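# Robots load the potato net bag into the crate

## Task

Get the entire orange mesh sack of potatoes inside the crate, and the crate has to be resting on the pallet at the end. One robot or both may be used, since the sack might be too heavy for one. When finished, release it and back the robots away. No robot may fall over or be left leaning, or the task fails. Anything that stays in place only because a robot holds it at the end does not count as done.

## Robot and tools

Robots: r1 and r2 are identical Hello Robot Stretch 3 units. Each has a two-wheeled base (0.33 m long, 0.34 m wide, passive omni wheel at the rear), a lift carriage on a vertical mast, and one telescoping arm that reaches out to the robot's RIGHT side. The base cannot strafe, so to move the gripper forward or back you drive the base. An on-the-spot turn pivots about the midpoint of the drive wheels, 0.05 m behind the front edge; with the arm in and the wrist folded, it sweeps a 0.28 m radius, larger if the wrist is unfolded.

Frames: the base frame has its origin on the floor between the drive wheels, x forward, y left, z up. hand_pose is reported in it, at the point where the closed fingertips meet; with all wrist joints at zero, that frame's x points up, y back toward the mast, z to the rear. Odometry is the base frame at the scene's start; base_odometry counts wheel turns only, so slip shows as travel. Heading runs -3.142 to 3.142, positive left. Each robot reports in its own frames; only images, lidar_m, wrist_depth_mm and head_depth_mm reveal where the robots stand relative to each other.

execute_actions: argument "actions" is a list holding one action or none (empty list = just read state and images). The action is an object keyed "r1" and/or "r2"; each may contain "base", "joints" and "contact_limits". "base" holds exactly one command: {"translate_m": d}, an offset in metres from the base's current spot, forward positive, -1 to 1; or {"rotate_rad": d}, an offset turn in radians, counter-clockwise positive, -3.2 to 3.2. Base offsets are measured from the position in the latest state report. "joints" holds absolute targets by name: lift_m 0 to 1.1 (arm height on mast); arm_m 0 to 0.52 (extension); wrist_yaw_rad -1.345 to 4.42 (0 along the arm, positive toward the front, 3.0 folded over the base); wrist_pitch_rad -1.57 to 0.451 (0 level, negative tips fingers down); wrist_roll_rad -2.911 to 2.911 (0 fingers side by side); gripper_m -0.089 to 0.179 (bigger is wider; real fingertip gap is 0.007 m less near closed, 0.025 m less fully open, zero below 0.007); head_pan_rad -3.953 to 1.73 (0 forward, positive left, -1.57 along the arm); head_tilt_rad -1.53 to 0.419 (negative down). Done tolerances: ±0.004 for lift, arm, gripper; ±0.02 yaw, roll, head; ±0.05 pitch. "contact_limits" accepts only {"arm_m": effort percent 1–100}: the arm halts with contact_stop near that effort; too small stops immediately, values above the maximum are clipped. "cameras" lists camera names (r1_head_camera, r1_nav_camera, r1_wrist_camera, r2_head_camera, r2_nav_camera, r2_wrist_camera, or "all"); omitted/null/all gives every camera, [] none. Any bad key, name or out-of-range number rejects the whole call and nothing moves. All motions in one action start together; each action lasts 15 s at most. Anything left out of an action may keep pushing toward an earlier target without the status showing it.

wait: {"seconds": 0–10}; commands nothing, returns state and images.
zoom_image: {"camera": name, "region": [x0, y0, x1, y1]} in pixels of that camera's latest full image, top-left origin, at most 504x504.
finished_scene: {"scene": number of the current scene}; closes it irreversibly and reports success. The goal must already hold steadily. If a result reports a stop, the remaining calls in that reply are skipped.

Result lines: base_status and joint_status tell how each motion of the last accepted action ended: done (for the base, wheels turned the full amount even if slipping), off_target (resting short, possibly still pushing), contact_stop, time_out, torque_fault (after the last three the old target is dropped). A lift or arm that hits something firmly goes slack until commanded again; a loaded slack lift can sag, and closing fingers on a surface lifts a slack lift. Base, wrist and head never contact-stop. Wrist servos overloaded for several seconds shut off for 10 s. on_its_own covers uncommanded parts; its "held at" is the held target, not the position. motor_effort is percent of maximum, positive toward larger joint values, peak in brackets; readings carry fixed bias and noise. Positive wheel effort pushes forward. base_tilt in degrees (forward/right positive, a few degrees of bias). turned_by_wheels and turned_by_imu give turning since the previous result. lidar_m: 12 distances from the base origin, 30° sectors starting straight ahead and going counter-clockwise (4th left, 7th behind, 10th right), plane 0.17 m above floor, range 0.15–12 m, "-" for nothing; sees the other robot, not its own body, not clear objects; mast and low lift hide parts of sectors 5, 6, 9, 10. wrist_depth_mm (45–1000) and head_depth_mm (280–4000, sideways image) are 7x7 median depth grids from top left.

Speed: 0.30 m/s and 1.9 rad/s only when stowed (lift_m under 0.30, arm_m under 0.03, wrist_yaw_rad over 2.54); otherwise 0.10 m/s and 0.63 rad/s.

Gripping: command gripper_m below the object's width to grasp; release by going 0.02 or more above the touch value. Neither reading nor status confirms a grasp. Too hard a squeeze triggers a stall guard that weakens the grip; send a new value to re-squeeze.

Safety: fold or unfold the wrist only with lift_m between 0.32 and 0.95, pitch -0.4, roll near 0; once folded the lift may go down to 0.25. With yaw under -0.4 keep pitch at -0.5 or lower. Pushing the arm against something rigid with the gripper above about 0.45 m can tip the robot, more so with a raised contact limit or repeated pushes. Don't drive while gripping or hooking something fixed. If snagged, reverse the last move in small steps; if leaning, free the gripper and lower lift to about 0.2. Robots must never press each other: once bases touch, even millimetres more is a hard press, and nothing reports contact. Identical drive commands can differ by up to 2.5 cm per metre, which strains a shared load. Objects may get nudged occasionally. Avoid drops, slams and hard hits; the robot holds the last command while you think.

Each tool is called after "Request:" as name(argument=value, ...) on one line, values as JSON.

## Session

Request:
execute_actions(actions=[])

Scene clock: 0.00 s.
r1.base_odometry: x=+0.000 y=+0.000 heading=+0.000 (m, m, rad; r1's odometry frame)
r1.turned_by_wheels: +0.000 (rad since the last result)
r1.turned_by_imu: +0.000 (rad since the last result)
r1.base_tilt: forward=-2.1 right=+0.2 (deg)
r1.lidar_m: 1.22 1.26 1.06 1.02 1.06 1.42 3.72 4.69 3.87 2.77 1.76 1.27
r1.head_depth_mm: 1167 1176 1184 1192 1204 1204 1217 / 1158 1166 1178 1186 1194 1199 1204 / 1159 1161 1169 1180 1183 1194 1205 / 1146 1151 1165 1164 1178 1189 1197 / 1140 1152 1158 1166 1165 1172 1185 / 1135 1141 1138 1152 1166 1167 1182 / 1127 1129 1141 1142 1156 1169 1166
r1.base_status: not commanded
r1.joint_positions: lift_m=+0.572 arm_m=+0.001 wrist_yaw_rad=+2.821 wrist_pitch_rad=-0.348 wrist_roll_rad=-0.001 gripper_m=+0.037 head_pan_rad=+0.010 head_tilt_rad=-0.005
r1.joint_status: not commanded
r1.motor_effort: left_wheel=+1 right_wheel=+0 lift_m=+19 arm_m=+0 wrist_yaw_rad=+0 wrist_pitch_rad=+3 wrist_roll_rad=+0 gripper_m=+0 head_pan_rad=+0 head_tilt_rad=+1 (%)
r1.hand_pose: x=+0.0522 y=+0.0753 z=+0.6009 quat_wxyz=(+0.232, +0.706, +0.010, +0.669) (m; r1's base frame)
r1.wrist_depth_mm: 830 879 948 - - - - / - 930 - - - - - / - - - - - - - / - - - - - - - / - - - - - - - / 856 - 839 859 831 853 852 / 739 - 735 728 741 732 727
r2.base_odometry: x=+0.000 y=+0.000 heading=+0.000 (m, m, rad; r2's odometry frame)
r2.turned_by_wheels: +0.000 (rad since the last result)
r2.turned_by_imu: +0.000 (rad since the last result)
r2.base_tilt: forward=-2.1 right=+0.1 (deg)
r2.lidar_m: 2.77 3.93 5.29 3.92 1.38 1.00 0.96 0.99 0.83 0.80 0.83 1.12
r2.head_depth_mm: 2035 2257 2227 2236 2210 2205 2087 / 2115 2958 3177 3162 3139 2991 2263 / 2112 3255 3824 3892 3920 3352 2263 / 2115 3265 3821 3890 3909 3349 2271 / 2123 3277 3840 3797 3890 3323 2246 / 2136 3286 3789 3825 3830 2925 2257 / 2128 3322 3779 3819 3807 3271 2245
r2.base_status: not commanded
r2.joint_positions: lift_m=+0.544 arm_m=-0.002 wrist_yaw_rad=+3.080 wrist_pitch_rad=-0.563 wrist_roll_rad=+0.000 gripper_m=+0.037 head_pan_rad=+0.005 head_tilt_rad=+0.005
r2.joint_status: not commanded
r2.motor_effort: left_wheel=+1 right_wheel=-1 lift_m=+19 arm_m=+0 wrist_yaw_rad=-1 wrist_pitch_rad=+5 wrist_roll_rad=+0 gripper_m=-1 head_pan_rad=+0 head_tilt_rad=+1 (%)
r2.hand_pose: x=-0.0086 y=+0.0606 z=+0.5260 quat_wxyz=(+0.218, +0.685, +0.175, +0.673) (m; r2's base frame)
r2.wrist_depth_mm: - - - - - - - / - - - - - - - / - - - - - - - / 944 959 992 964 972 954 965 / 814 840 - 829 843 825 857 / 722 740 - 734 735 737 736 / 658 652 685 664 655 671 672
pictures: r1_head_camera (sideways: a quarter turn clockwise sets it upright), r1_nav_camera (sideways: a quarter turn counterclockwise sets it upright), r1_wrist_camera, r2_head_camera (sideways: a quarter turn clockwise sets it upright), r2_nav_camera (sideways: a quarter turn counterclockwise sets it upright), r2_wrist_camera
Images, in order (width x height): r1_head_camera 896x504, r1_nav_camera 672x504, r1_wrist_camera 644x364, r2_head_camera 896x504, r2_nav_camera 672x504, r2_wrist_camera 644x364.

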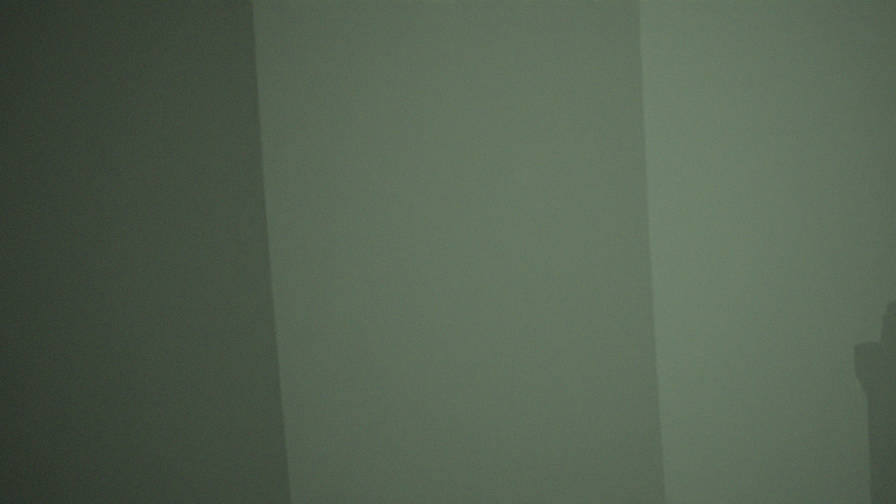

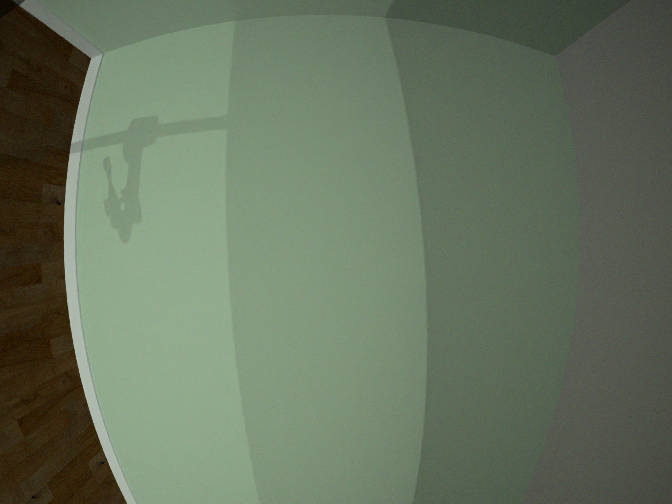

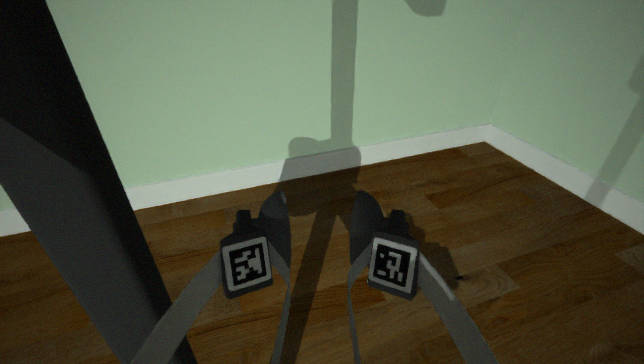

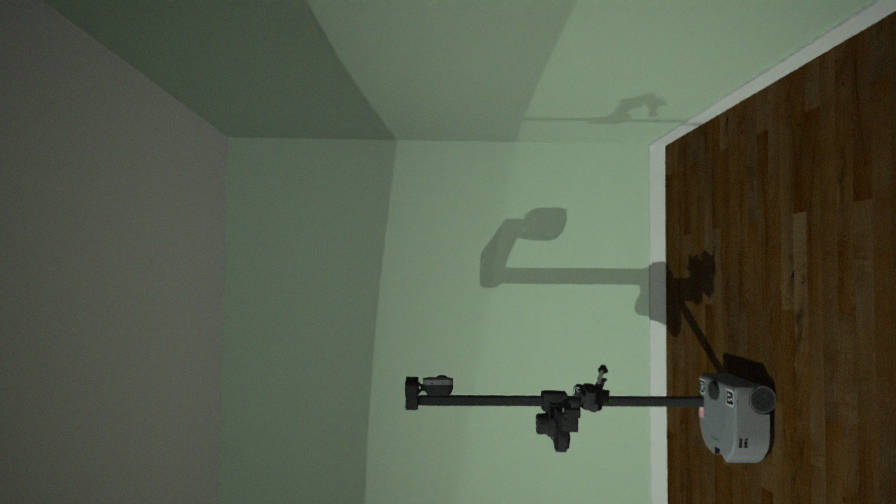

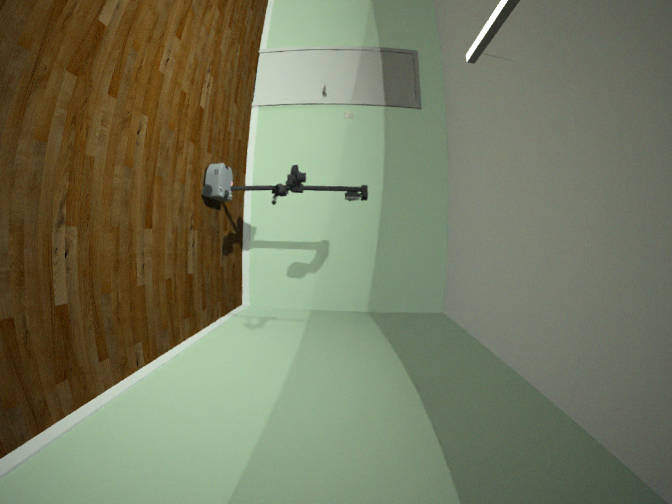

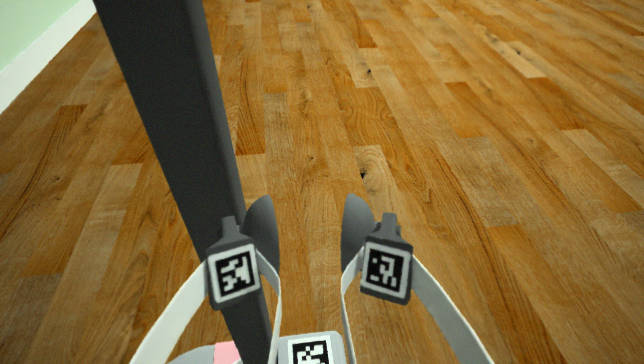

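Request:
execute_actions(actions=[{"r1": {"joints": {"lift_m": 0.27, "head_pan_rad": -2.8, "head_tilt_rad": -0.35}}, "r2": {"joints": {"lift_m": 0.27, "head_pan_rad": 1.3, "head_tilt_rad": -0.35}}}], cameras=["r1_head_camera", "r1_nav_camera", "r2_head_camera", "r2_nav_camera"])

Scene clock: 9.73 s.
r1.base_odometry: x=+0.000 y=+0.000 heading=+0.000 (m, m, rad; r1's odometry frame)
r1.turned_by_wheels: +0.000 (rad since the last result)
r1.turned_by_imu: +0.002 (rad since the last result)
r1.base_tilt: forward=-2.0 right=+0.1 (deg)
r1.lidar_m: 1.22 1.26 1.06 1.02 1.06 1.42 3.72 4.70 3.90 2.76 1.77 1.27
r1.head_depth_mm: - - - 3488 2300 1727 1370 / - - - 3535 2353 1719 1371 / - - - 3550 2325 1726 1379 / - - - 3584 2324 1705 1369 / - - - 3526 2300 1713 1362 / - - - 3478 2325 1722 1362 / - - - 3557 2307 1711 1375
r1.base_status: not commanded
r1.joint_positions: lift_m=+0.270 arm_m=+0.001 wrist_yaw_rad=+2.821 wrist_pitch_rad=-0.349 wrist_roll_rad=-0.001 gripper_m=+0.037 head_pan_rad=-2.793 head_tilt_rad=-0.346
r1.joint_status: all done
r1.motor_effort: left_wheel=+0(1) right_wheel=+0(0) lift_m=+16(15) arm_m=+0(1) wrist_yaw_rad=+1(0) wrist_pitch_rad=+3(3) wrist_roll_rad=+0(0) gripper_m=+0(0) head_pan_rad=-3(53) head_tilt_rad=-2(18) (%)
r1.hand_pose: x=+0.0521 y=+0.0752 z=+0.2987 quat_wxyz=(+0.233, +0.706, +0.010, +0.668) (m; r1's base frame)
r1.wrist_depth_mm: 823 875 927 - - - - / - 939 - - - - - / - 957 938 945 939 935 937 / - 731 716 735 721 724 713 / 568 586 591 586 584 582 584 / 495 - - 495 479 484 491 / 439 - - 426 422 423 421
r2.base_odometry: x=+0.000 y=+0.000 heading=+0.000 (m, m, rad; r2's odometry frame)
r2.turned_by_wheels: +0.000 (rad since the last result)
r2.turned_by_imu: +0.001 (rad since the last result)
r2.base_tilt: forward=-2.1 right=+0.1 (deg)
r2.lidar_m: 2.77 3.91 5.36 3.92 1.38 1.00 0.96 0.99 0.84 0.80 0.83 1.12
r2.head_depth_mm: - - - 3691 2467 1858 1489 / - - - 3612 2437 1849 1480 / - - - 3642 2439 1844 1477 / - - - 3637 2444 1831 1470 / - - - 3553 2406 1823 1473 / - - - 3552 2404 1816 1472 / - - - 3566 2382 1813 1459
r2.base_status: not commanded
r2.joint_positions: lift_m=+0.270 arm_m=-0.002 wrist_yaw_rad=+3.080 wrist_pitch_rad=-0.564 wrist_roll_rad=+0.000 gripper_m=+0.037 head_pan_rad=+1.293 head_tilt_rad=-0.345
r2.joint_status: all done
r2.motor_effort: left_wheel=+0(0) right_wheel=-1(1) lift_m=+16(18) arm_m=+0(0) wrist_yaw_rad=+0(0) wrist_pitch_rad=+5(5) wrist_roll_rad=+0(0) gripper_m=+0(0) head_pan_rad=+2(34) head_tilt_rad=-2(21) (%)
r2.hand_pose: x=-0.0086 y=+0.0604 z=+0.2517 quat_wxyz=(+0.218, +0.685, +0.176, +0.673) (m; r2's base frame)
r2.wrist_depth_mm: - - - - - - - / 810 792 817 817 821 831 839 / 654 669 663 672 678 663 677 / 553 559 575 571 563 562 578 / 490 512 - - 489 498 502 / - - - - 434 433 439 / - - - - 384 390 390
pictures: r1_head_camera (sideways: a quarter turn clockwise sets it upright), r1_nav_camera (sideways: a quarter turn counterclockwise sets it upright), r2_head_camera (sideways: a quarter turn clockwise sets it upright), r2_nav_camera (sideways: a quarter turn counterclockwise sets it upright)
Images, in order (width x height): r1_head_camera 896x504, r1_nav_camera 672x504, r2_head_camera 896x504, r2_nav_camera 672x504.

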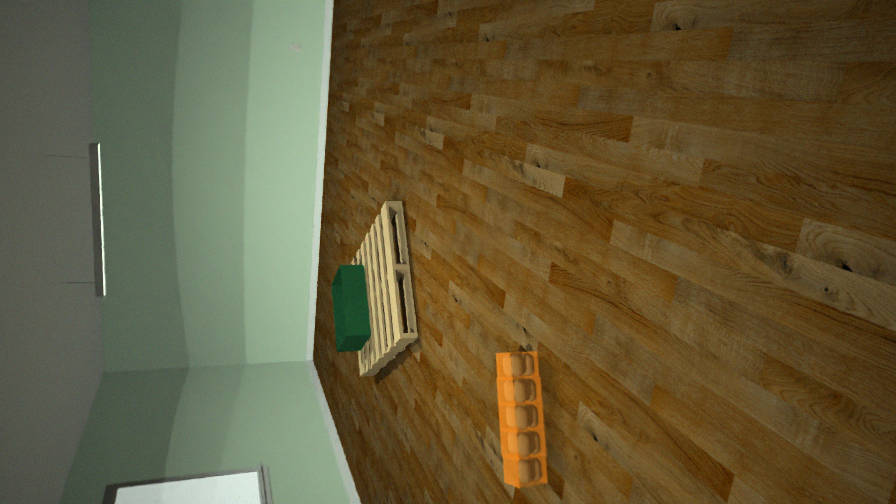

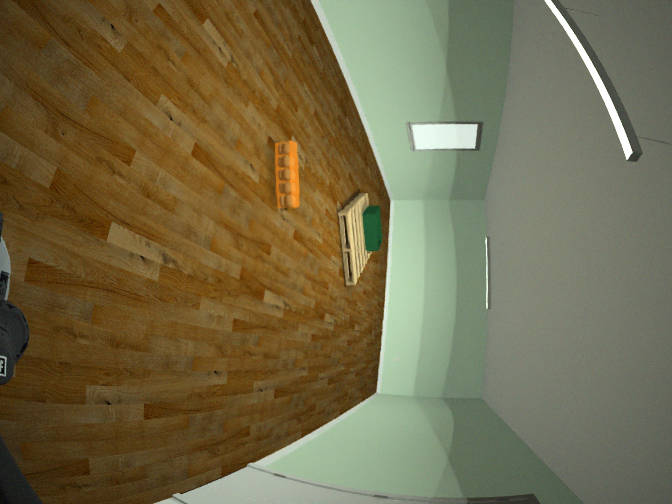

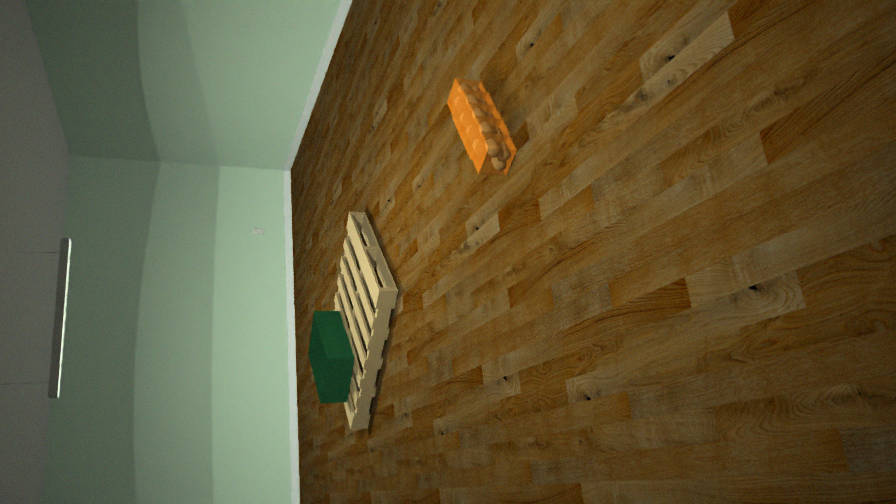

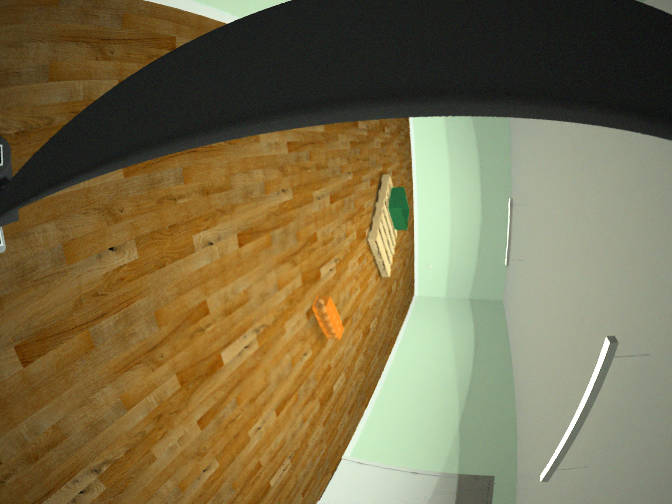

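Request:
execute_actions(actions=[{"r1": {"base": {"rotate_rad": 0.356}, "joints": {"head_pan_rad": -3.1, "head_tilt_rad": -0.5}}, "r2": {"base": {"rotate_rad": 1.374}, "joints": {"head_pan_rad": 0.0, "head_tilt_rad": -0.5}}}], cameras=[])

Request:
execute_actions(actions=[{"r1": {"base": {"translate_m": -1.0}}, "r2": {"base": {"translate_m": 1.0}}}], cameras=[])

Request:
execute_actions(actions=[{"r1": {"base": {"translate_m": -0.94}}, "r2": {"base": {"translate_m": 1.0}}}], cameras=["r1_head_camera", "r1_nav_camera", "r2_head_camera", "r2_nav_camera"])

Request:
execute_actions(actions=[{"r1": {"base": {"rotate_rad": -0.663}, "joints": {"lift_m": 0.40, "wrist_pitch_rad": -0.4, "head_pan_rad": -1.57, "head_tilt_rad": -1.0}}, "r2": {"base": {"translate_m": 0.71}}}], cameras=["r1_head_camera", "r1_nav_camera", "r2_head_camera", "r2_nav_camera"])

Scene clock: 132.03 s.
r1.base_odometry: x=+0.000 y=+0.000 heading=+0.356 (m, m, rad; r1's odometry frame)
r1.turned_by_wheels: +0.356 (rad since the last result)
r1.turned_by_imu: +0.360 (rad since the last result)
r1.base_tilt: forward=-2.2 right=+0.1 (deg)
r1.lidar_m: 1.22 1.14 1.02 1.03 1.24 2.32 4.69 4.13 3.70 2.18 1.35 1.22
r1.head_depth_mm: - - - 2607 1923 1502 1249 / - - - 2599 1891 1497 1234 / - - - 2577 1914 1498 1243 / - - - 2563 1878 1497 1237 / - - - 2587 1882 1486 1244 / - - - 2580 1898 1499 1233 / - - - 2537 1894 1487 1235
r1.base_status: done
r1.joint_positions: lift_m=+0.270 arm_m=+0.001 wrist_yaw_rad=+2.821 wrist_pitch_rad=-0.349 wrist_roll_rad=-0.001 gripper_m=+0.037 head_pan_rad=-3.093 head_tilt_rad=-0.494
r1.joint_status: all done
r1.motor_effort: left_wheel=-1(6) right_wheel=+3(8) lift_m=+16(16) arm_m=+1(1) wrist_yaw_rad=+1(0) wrist_pitch_rad=+3(3) wrist_roll_rad=+0(0) gripper_m=+0(0) head_pan_rad=-4(30) head_tilt_rad=-2(14) (%)
r1.hand_pose: x=+0.0521 y=+0.0752 z=+0.2987 quat_wxyz=(+0.233, +0.706, +0.010, +0.668) (m; r1's base frame)
r1.wrist_depth_mm: 967 961 955 962 950 960 956 / - - - - - - - / - 939 953 929 932 935 928 / - 730 726 719 721 720 718 / 573 592 604 580 584 581 587 / 498 - - 493 476 488 487 / 437 - - 422 423 420 419
r2.base_odometry: x=+0.000 y=+0.000 heading=+1.374 (m, m, rad; r2's odometry frame)
r2.turned_by_wheels: +1.374 (rad since the last result)
r2.turned_by_imu: +1.363 (rad since the last result)
r2.base_tilt: forward=-2.2 right=+0.0 (deg)
r2.lidar_m: 4.78 1.76 1.08 0.96 0.96 0.90 0.80 0.80 0.96 1.78 2.77 4.51
r2.head_depth_mm: - - 3991 2663 2005 1598 1330 / - - - 2646 1981 1591 1329 / - - 3950 2626 1978 1587 1334 / - - 3953 2615 1976 1591 1332 / - - 3888 2618 1974 1582 1322 / - - 3863 2592 1949 1580 1314 / - - 3834 2565 1935 1566 1313
r2.base_status: done
r2.joint_positions: lift_m=+0.270 arm_m=-0.002 wrist_yaw_rad=+3.080 wrist_pitch_rad=-0.564 wrist_roll_rad=+0.000 gripper_m=+0.037 head_pan_rad=+0.007 head_tilt_rad=-0.494
r2.joint_status: all done
r2.motor_effort: left_wheel=-2(8) right_wheel=+1(10) lift_m=+15(15) arm_m=-1(1) wrist_yaw_rad=+0(0) wrist_pitch_rad=+6(5) wrist_roll_rad=+0(0) gripper_m=+0(0) head_pan_rad=-2(33) head_tilt_rad=-2(14) (%)
r2.hand_pose: x=-0.0086 y=+0.0604 z=+0.2517 quat_wxyz=(+0.218, +0.685, +0.176, +0.673) (m; r2's base frame)
r2.wrist_depth_mm: 817 - 956 977 - - - / 802 785 798 817 825 844 832 / 674 654 671 641 661 673 671 / 545 556 581 563 567 571 569 / 490 516 - - 491 490 494 / - - - - 436 436 438 / - - - - 388 389 388
pictures: none
No camera images: the call's "cameras" was empty. Leave "cameras" out to get every camera's image.

Scene clock: 137.07 s.
r1.base_odometry: x=-0.937 y=-0.348 heading=+0.356 (m, m, rad; r1's odometry frame)
r1.turned_by_wheels: +0.000 (rad since the last result)
r1.turned_by_imu: -0.002 (rad since the last result)
r1.base_tilt: forward=-2.1 right=+0.1 (deg)
r1.lidar_m: 2.17 1.50 1.35 1.36 1.61 3.10 3.70 3.80 3.39 2.24 2.41 2.16
r1.head_depth_mm: - - - 2599 1907 1512 1247 / - - - 2600 1896 1487 1251 / - - 3746 2565 1901 1495 1243 / - - 3625 2591 1882 1499 1238 / - - 3686 2567 1880 1487 1230 / - - - 2576 1759 1475 1241 / - - - 2530 1748 1497 1235
r1.base_status: done
r1.joint_positions: lift_m=+0.270 arm_m=+0.001 wrist_yaw_rad=+2.821 wrist_pitch_rad=-0.349 wrist_roll_rad=-0.001 gripper_m=+0.037 head_pan_rad=-3.093 head_tilt_rad=-0.495
r1.joint_status: not commanded
r1.motor_effort: left_wheel=-1(6) right_wheel=+3(6) lift_m=+16(16) arm_m=+0(0) wrist_yaw_rad=+1(1) wrist_pitch_rad=+3(3) wrist_roll_rad=+0(0) gripper_m=+0(0) head_pan_rad=-4(4) head_tilt_rad=-2(2) (%)
r1.hand_pose: x=+0.0521 y=+0.0752 z=+0.2987 quat_wxyz=(+0.233, +0.706, +0.010, +0.668) (m; r1's base frame)
r1.wrist_depth_mm: - - - - - - - / - - - - - - - / - 946 953 944 946 925 941 / - 733 723 719 727 712 721 / 569 589 600 591 581 586 581 / 496 - - 494 476 487 492 / 438 - - 424 423 423 420
r2.base_odometry: x=+0.196 y=+0.981 heading=+1.374 (m, m, rad; r2's odometry frame)
r2.turned_by_wheels: +0.000 (rad since the last result)
r2.turned_by_imu: +0.001 (rad since the last result)
r2.base_tilt: forward=-2.1 right=+0.1 (deg)
r2.lidar_m: 3.76 2.13 1.31 1.16 1.17 1.39 1.78 1.79 2.13 3.58 2.23 4.32
r2.head_depth_mm: - - 3998 2668 2003 1600 1331 / - - - 2643 1976 1597 1332 / - - 3695 2641 1983 1593 1323 / - - 3561 2617 1975 1581 1322 / - - 3762 2588 1963 1574 1321 / - - 3827 2585 1956 1574 1320 / - - 3834 2590 1958 1569 1311
r2.base_status: done
r2.joint_positions: lift_m=+0.270 arm_m=-0.002 wrist_yaw_rad=+3.080 wrist_pitch_rad=-0.564 wrist_roll_rad=+0.001 gripper_m=+0.037 head_pan_rad=+0.007 head_tilt_rad=-0.495
r2.joint_status: not commanded
r2.motor_effort: left_wheel=-2(6) right_wheel=+2(9) lift_m=+15(15) arm_m=-1(1) wrist_yaw_rad=+0(1) wrist_pitch_rad=+6(5) wrist_roll_rad=+0(0) gripper_m=+0(0) head_pan_rad=-2(3) head_tilt_rad=-2(2) (%)
r2.hand_pose: x=-0.0086 y=+0.0604 z=+0.2517 quat_wxyz=(+0.218, +0.685, +0.176, +0.673) (m; r2's base frame)
r2.wrist_depth_mm: 947 - - - - - - / 805 784 809 812 820 835 824 / 659 655 673 679 655 674 668 / 551 549 573 569 571 574 574 / 493 509 - - 501 495 500 / - - - - 433 436 435 / - - - - 390 389 387
pictures: none
No camera images: the call's "cameras" was empty. Leave "cameras" out to get every camera's image.

Scene clock: 142.10 s.
r1.base_odometry: x=-1.819 y=-0.676 heading=+0.356 (m, m, rad; r1's odometry frame)
r1.turned_by_wheels: +0.000 (rad since the last result)
r1.turned_by_imu: -0.002 (rad since the last result)
r1.base_tilt: forward=-2.0 right=+0.0 (deg)
r1.lidar_m: 2.97 1.85 1.63 1.64 2.00 3.77 2.78 3.43 3.08 1.72 3.38 3.02
r1.head_depth_mm: - - - 2580 1886 1514 1256 / - - - 2638 1889 1508 1248 / - - - 2480 1903 1491 1232 / - - 3301 2424 1878 1491 1241 / - - 3244 2404 1904 1493 1233 / - - - 2552 1890 1479 1242 / - - - 2539 1863 1494 1237
r1.base_status: done
r1.joint_positions: lift_m=+0.270 arm_m=+0.001 wrist_yaw_rad=+2.821 wrist_pitch_rad=-0.349 wrist_roll_rad=-0.001 gripper_m=+0.037 head_pan_rad=-3.093 head_tilt_rad=-0.495
r1.joint_status: not commanded
r1.motor_effort: left_wheel=-1(7) right_wheel=+2(4) lift_m=+15(17) arm_m=+0(1) wrist_yaw_rad=+1(1) wrist_pitch_rad=+3(3) wrist_roll_rad=+0(0) gripper_m=+0(0) head_pan_rad=-3(3) head_tilt_rad=-2(2) (%)
r1.hand_pose: x=+0.0521 y=+0.0752 z=+0.2987 quat_wxyz=(+0.233, +0.706, +0.010, +0.668) (m; r1's base frame)
r1.wrist_depth_mm: - - - - - - - / - - - - - - - / - 952 945 950 942 932 939 / - 729 729 726 716 714 721 / 570 586 601 589 588 579 583 / 493 - - 490 478 492 489 / 435 - - 426 421 426 420
r2.base_odometry: x=+0.392 y=+1.961 heading=+1.374 (m, m, rad; r2's odometry frame)
r2.turned_by_wheels: +0.000 (rad since the last result)
r2.turned_by_imu: +0.001 (rad since the last result)
r2.base_tilt: forward=-2.3 right=+0.1 (deg)
r2.lidar_m: 2.79 2.51 1.53 1.36 1.37 1.64 2.77 2.78 3.27 3.35 1.71 4.04
r2.head_depth_mm: - - - 2646 1994 1595 1342 / - - 3945 2643 1983 1589 1325 / - - 3894 2499 1971 1583 1325 / - - 3359 2562 1981 1582 1321 / - - 3068 2602 1957 1573 1321 / - - 3856 2582 1948 1567 1316 / - - 3778 2571 1944 1571 1309
r2.base_status: done
r2.joint_positions: lift_m=+0.270 arm_m=-0.002 wrist_yaw_rad=+3.080 wrist_pitch_rad=-0.564 wrist_roll_rad=+0.001 gripper_m=+0.037 head_pan_rad=+0.007 head_tilt_rad=-0.495
r2.joint_status: not commanded
r2.motor_effort: left_wheel=-2(6) right_wheel=+1(8) lift_m=+16(15) arm_m=-1(1) wrist_yaw_rad=+0(0) wrist_pitch_rad=+5(5) wrist_roll_rad=+0(0) gripper_m=+0(0) head_pan_rad=-2(2) head_tilt_rad=-2(2) (%)
r2.hand_pose: x=-0.0086 y=+0.0604 z=+0.2517 quat_wxyz=(+0.218, +0.685, +0.176, +0.673) (m; r2's base frame)
r2.wrist_depth_mm: - - - - - - - / 798 806 824 823 846 823 833 / 666 657 662 668 675 680 671 / 567 554 571 561 567 576 570 / 490 516 - - 492 487 491 / - - - - 435 439 439 / - - - - 387 386 387
pictures: r1_head_camera (sideways: a quarter turn clockwise sets it upright), r1_nav_camera (sideways: a quarter turn counterclockwise sets it upright), r2_head_camera (sideways: a quarter turn clockwise sets it upright), r2_nav_camera (sideways: a quarter turn counterclockwise sets it upright)
Images, in order (width x height): r1_head_camera 896x504, r1_nav_camera 672x504, r2_head_camera 896x504, r2_nav_camera 672x504.

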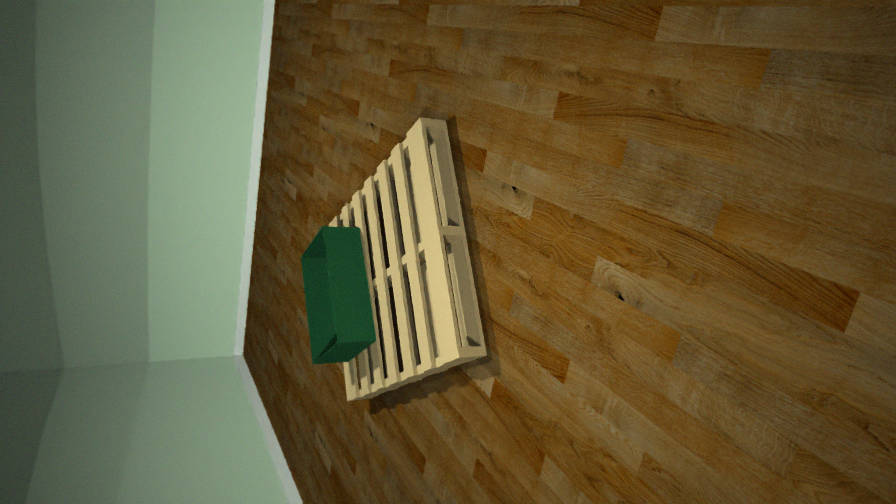

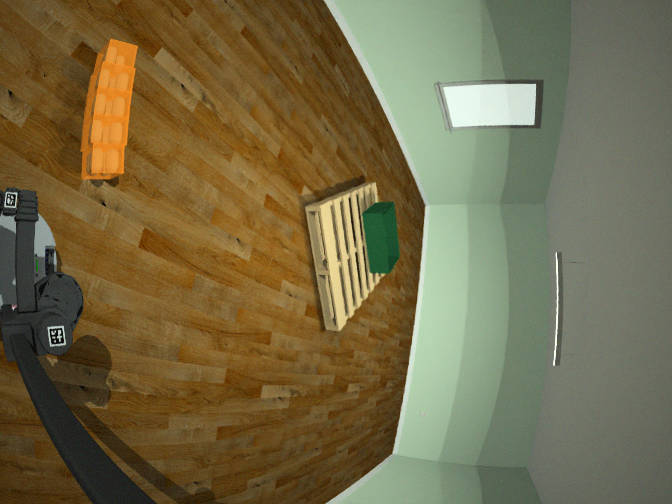

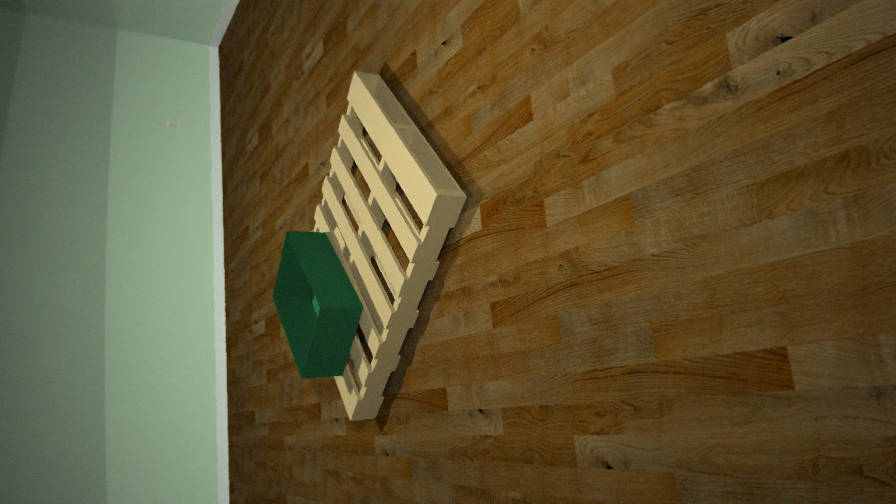

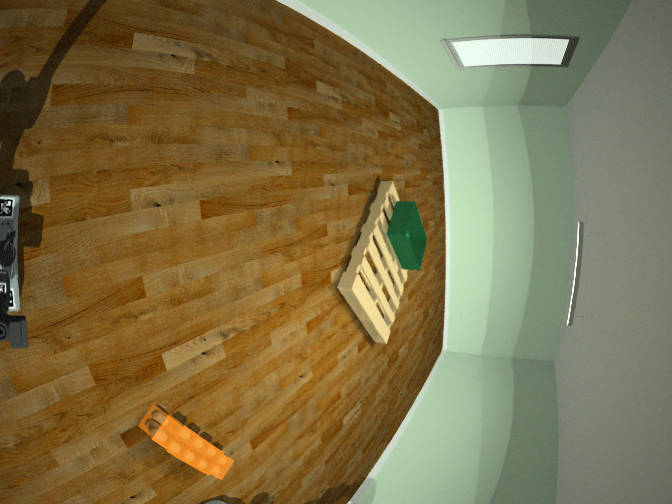

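Scene clock: 146.27 s.
r1.base_odometry: x=-1.819 y=-0.676 heading=-0.307 (m, m, rad; r1's odometry frame)
r1.turned_by_wheels: -0.663 (rad since the last result)
r1.turned_by_imu: -0.667 (rad since the last result)
r1.base_tilt: forward=-2.2 right=+0.1 (deg)
r1.lidar_m: 3.06 3.03 2.01 1.64 1.64 1.84 2.97 2.81 2.78 1.60 3.07 3.44
r1.head_depth_mm: 2477 2021 1745 1498 1327 1192 1092 / 2454 2042 1722 1507 1331 1185 1096 / 2440 2043 1718 1494 1305 1226 - / 2424 2014 1717 1494 1298 1242 - / 2447 1754 1699 1426 1317 1185 1074 / 1502 1795 1695 1486 1324 1176 1077 / 2363 1995 1692 1480 1317 1176 1067
r1.base_status: done
r1.joint_positions: lift_m=+0.400 arm_m=+0.001 wrist_yaw_rad=+2.821 wrist_pitch_rad=-0.412 wrist_roll_rad=-0.001 gripper_m=+0.037 head_pan_rad=-1.577 head_tilt_rad=-0.988
r1.joint_status: all done
r1.motor_effort: left_wheel=+2(6) right_wheel=-2(8) lift_m=+22(24) arm_m=+1(0) wrist_yaw_rad=+1(0) wrist_pitch_rad=+3(2) wrist_roll_rad=+0(0) gripper_m=+0(0) head_pan_rad=+5(53) head_tilt_rad=-5(24) (%)
r1.hand_pose: x=+0.0498 y=+0.0680 z=+0.4137 quat_wxyz=(+0.254, +0.706, +0.033, +0.661) (m; r1's base frame)
r1.wrist_depth_mm: - - - - - - - / - - - - - - - / - - - - - - - / - 865 857 863 871 846 862 / 695 740 733 707 709 709 711 / 617 - 595 609 597 601 602 / 535 536 550 527 531 529 535
r2.base_odometry: x=+0.531 y=+2.658 heading=+1.374 (m, m, rad; r2's odometry frame)
r2.turned_by_wheels: +0.000 (rad since the last result)
r2.turned_by_imu: +0.001 (rad since the last result)
r2.base_tilt: forward=-2.2 right=+0.1 (deg)
r2.lidar_m: 2.07 2.78 1.70 1.51 1.52 1.81 3.38 3.45 3.63 1.60 3.24 3.86
r2.head_depth_mm: - - 3986 2561 1993 1605 1332 / - - 3999 2516 1984 1596 1330 / - - 3937 2394 1877 1581 1325 / - - 3883 2471 1945 1588 1321 / - - 3887 2351 1957 1575 1319 / - - 3814 2373 1951 1579 1317 / - - 3822 2472 1943 1565 1313
r2.base_status: done
r2.joint_positions: lift_m=+0.270 arm_m=-0.002 wrist_yaw_rad=+3.080 wrist_pitch_rad=-0.564 wrist_roll_rad=+0.001 gripper_m=+0.037 head_pan_rad=+0.007 head_tilt_rad=-0.495
r2.joint_status: not commanded
r2.motor_effort: left_wheel=-2(7) right_wheel=+1(10) lift_m=+16(16) arm_m=-1(1) wrist_yaw_rad=+1(0) wrist_pitch_rad=+5(5) wrist_roll_rad=+0(0) gripper_m=+0(0) head_pan_rad=-2(2) head_tilt_rad=-1(1) (%)
r2.hand_pose: x=-0.0086 y=+0.0604 z=+0.2517 quat_wxyz=(+0.218, +0.685, +0.176, +0.673) (m; r2's base frame)
r2.wrist_depth_mm: - - - - - - - / 790 784 818 814 815 816 834 / 665 658 657 675 678 681 685 / 565 561 572 566 568 560 579 / 495 509 - - 490 493 494 / - - - - 439 436 435 / - - - - 389 392 391
pictures: r1_head_camera (sideways: a quarter turn clockwise sets it upright), r1_nav_camera (sideways: a quarter turn counterclockwise sets it upright), r2_head_camera (sideways: a quarter turn clockwise sets it upright), r2_nav_camera (sideways: a quarter turn counterclockwise sets it upright)
Images, in order (width x height): r1_head_camera 896x504, r1_nav_camera 672x504, r2_head_camera 896x504, r2_nav_camera 672x504.

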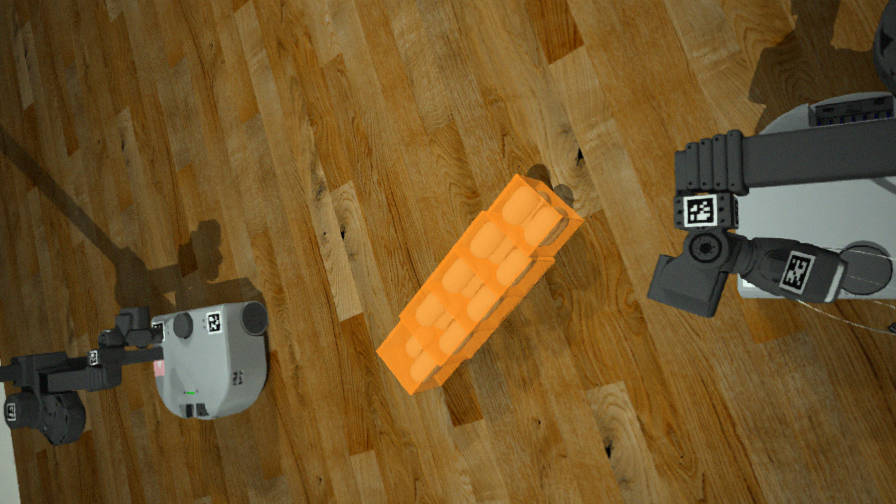

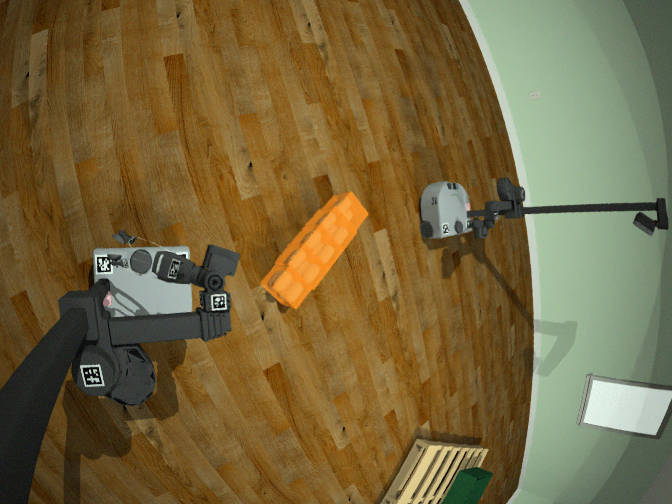

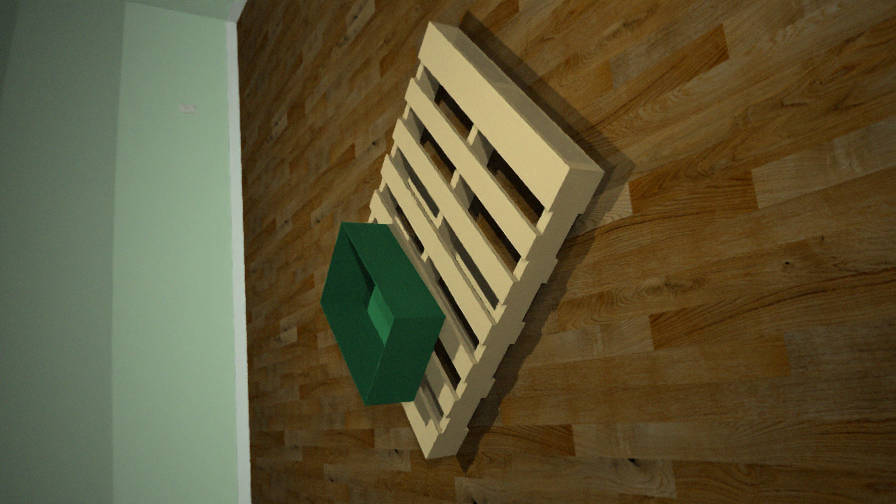

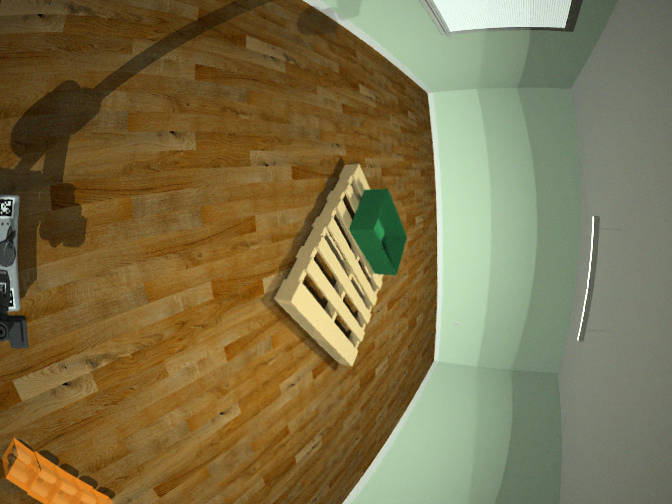

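Request:
execute_actions(actions=[])

Scene clock: 170.33 s.
r1.base_odometry: x=-1.819 y=-0.676 heading=-0.307 (m, m, rad; r1's odometry frame)
r1.turned_by_wheels: +0.000 (rad since the last result)
r1.turned_by_imu: +0.001 (rad since the last result)
r1.base_tilt: forward=-2.1 right=+0.2 (deg)
r1.lidar_m: 3.06 3.04 2.01 1.64 1.64 1.85 2.96 2.82 2.78 1.60 3.07 3.43
r1.head_depth_mm: 2472 2027 1737 1508 1334 1194 1096 / 2494 2019 1731 1506 1327 1194 1097 / 2476 2025 1725 1487 1302 1234 - / 2400 2016 1719 1485 1300 1239 - / 2390 1741 1703 1417 1318 1186 1073 / 1501 1799 1706 1473 1306 1177 1074 / 2379 1991 1703 1480 1310 1177 1074
r1.base_status: done
r1.joint_positions: lift_m=+0.400 arm_m=+0.001 wrist_yaw_rad=+2.821 wrist_pitch_rad=-0.412 wrist_roll_rad=-0.001 gripper_m=+0.037 head_pan_rad=-1.577 head_tilt_rad=-0.988
r1.joint_status: all done
r1.motor_effort: left_wheel=+2(6) right_wheel=-2(8) lift_m=+22(24) arm_m=+0(0) wrist_yaw_rad=+1(0) wrist_pitch_rad=+3(2) wrist_roll_rad=+0(0) gripper_m=+0(0) head_pan_rad=+4(53) head_tilt_rad=-4(24) (%)
r1.hand_pose: x=+0.0498 y=+0.0680 z=+0.4137 quat_wxyz=(+0.254, +0.706, +0.033, +0.661) (m; r1's base frame)
r1.wrist_depth_mm: - - - - - - - / - - - - - - - / - - - - - - - / - 876 858 860 864 844 862 / 701 733 721 717 717 704 714 / 617 - 590 614 588 605 611 / 533 533 549 536 530 532 531
r2.base_odometry: x=+0.531 y=+2.658 heading=+1.374 (m, m, rad; r2's odometry frame)
r2.turned_by_wheels: +0.000 (rad since the last result)
r2.turned_by_imu: +0.000 (rad since the last result)
r2.base_tilt: forward=-2.2 right=+0.0 (deg)
r2.lidar_m: 2.07 2.77 1.70 1.51 1.52 1.82 3.40 3.45 3.64 1.60 3.23 3.87
r2.head_depth_mm: - - - 2546 1992 1600 1335 / - - 3945 2524 1994 1593 1329 / - - 3918 2418 1878 1585 1323 / - - 3865 2462 1951 1587 1318 / - - 3918 2354 1957 1573 1318 / - - 3839 2381 1955 1572 1314 / - - 3799 2479 1956 1567 1308
r2.base_status: done
r2.joint_positions: lift_m=+0.270 arm_m=-0.002 wrist_yaw_rad=+3.080 wrist_pitch_rad=-0.564 wrist_roll_rad=+0.000 gripper_m=+0.037 head_pan_rad=+0.007 head_tilt_rad=-0.495
r2.joint_status: not commanded
r2.motor_effort: left_wheel=-1(7) right_wheel=+2(10) lift_m=+15(16) arm_m=+0(1) wrist_yaw_rad=+0(0) wrist_pitch_rad=+6(5) wrist_roll_rad=+0(0) gripper_m=-1(0) head_pan_rad=-2(2) head_tilt_rad=-1(1) (%)
r2.hand_pose: x=-0.0086 y=+0.0604 z=+0.2517 quat_wxyz=(+0.218, +0.685, +0.176, +0.673) (m; r2's base frame)
r2.wrist_depth_mm: - - - - - - - / 797 782 811 807 832 850 831 / 653 662 686 657 668 680 679 / 555 557 563 571 571 575 575 / 488 517 - - 490 490 496 / - - - - 433 434 432 / - - - - 387 388 389
pictures: r1_head_camera (sideways: a quarter turn clockwise sets it upright), r1_nav_camera (sideways: a quarter turn counterclockwise sets it upright), r1_wrist_camera, r2_head_camera (sideways: a quarter turn clockwise sets it upright), r2_nav_camera (sideways: a quarter turn counterclockwise sets it upright), r2_wrist_camera
Images, in order (width x height): r1_head_camera 896x504, r1_nav_camera 672x504, r1_wrist_camera 644x364, r2_head_camera 896x504, r2_nav_camera 672x504, r2_wrist_camera 644x364.

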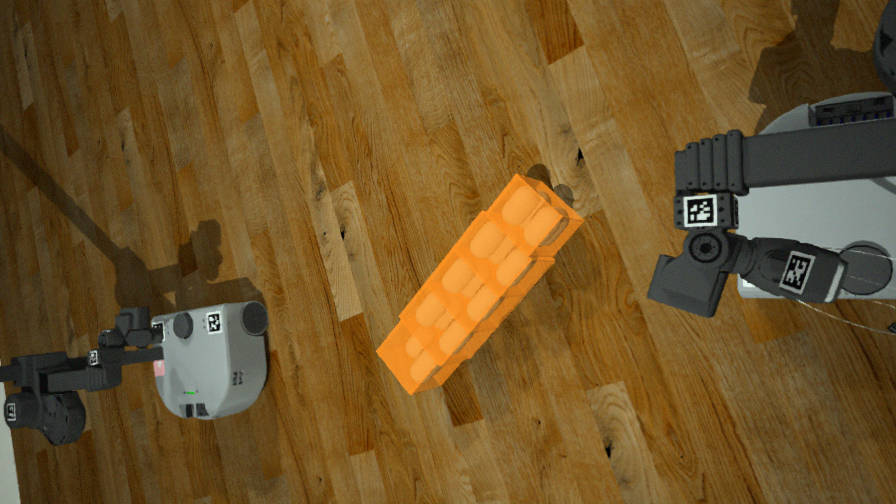

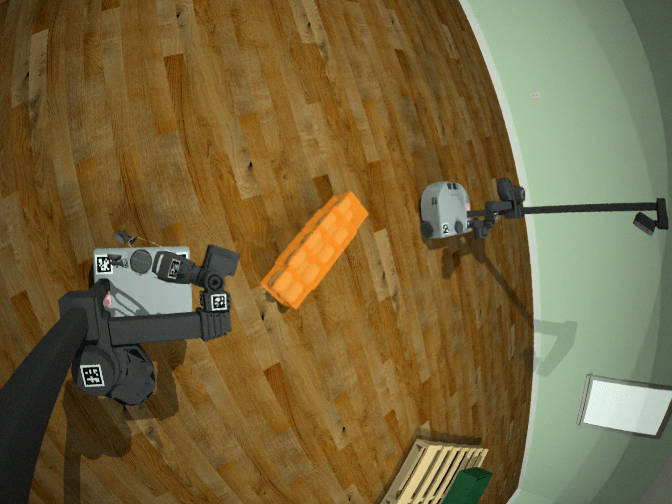

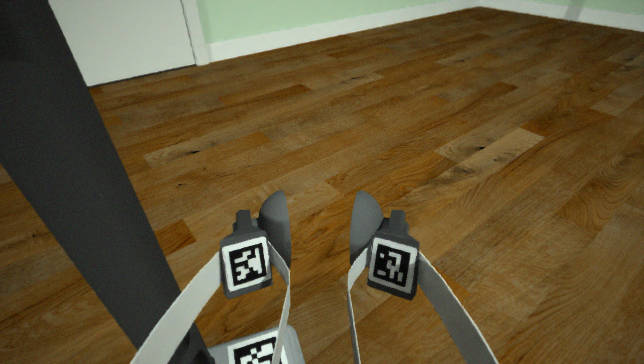

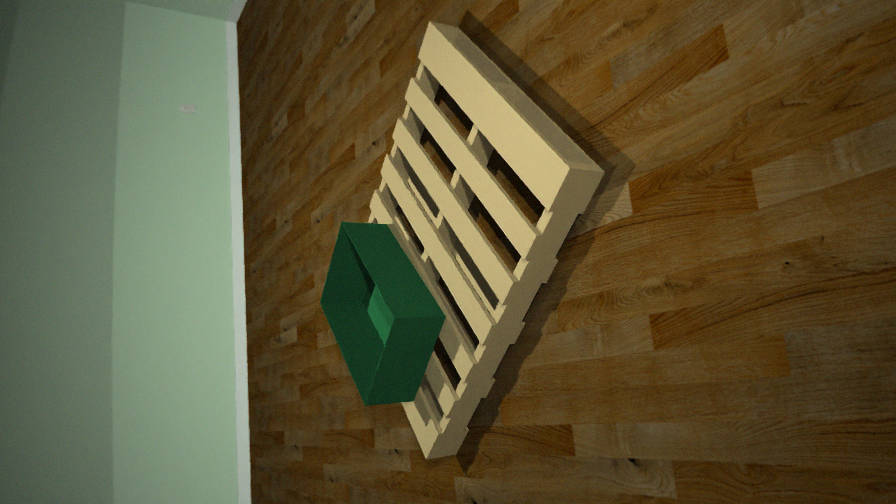

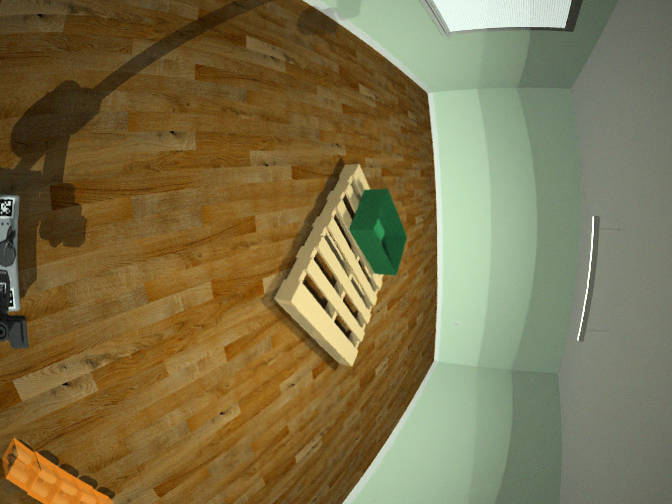

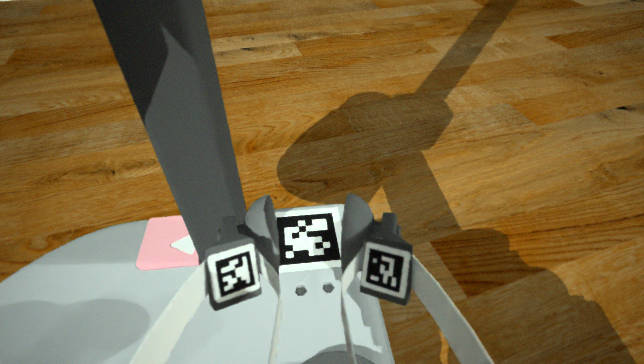

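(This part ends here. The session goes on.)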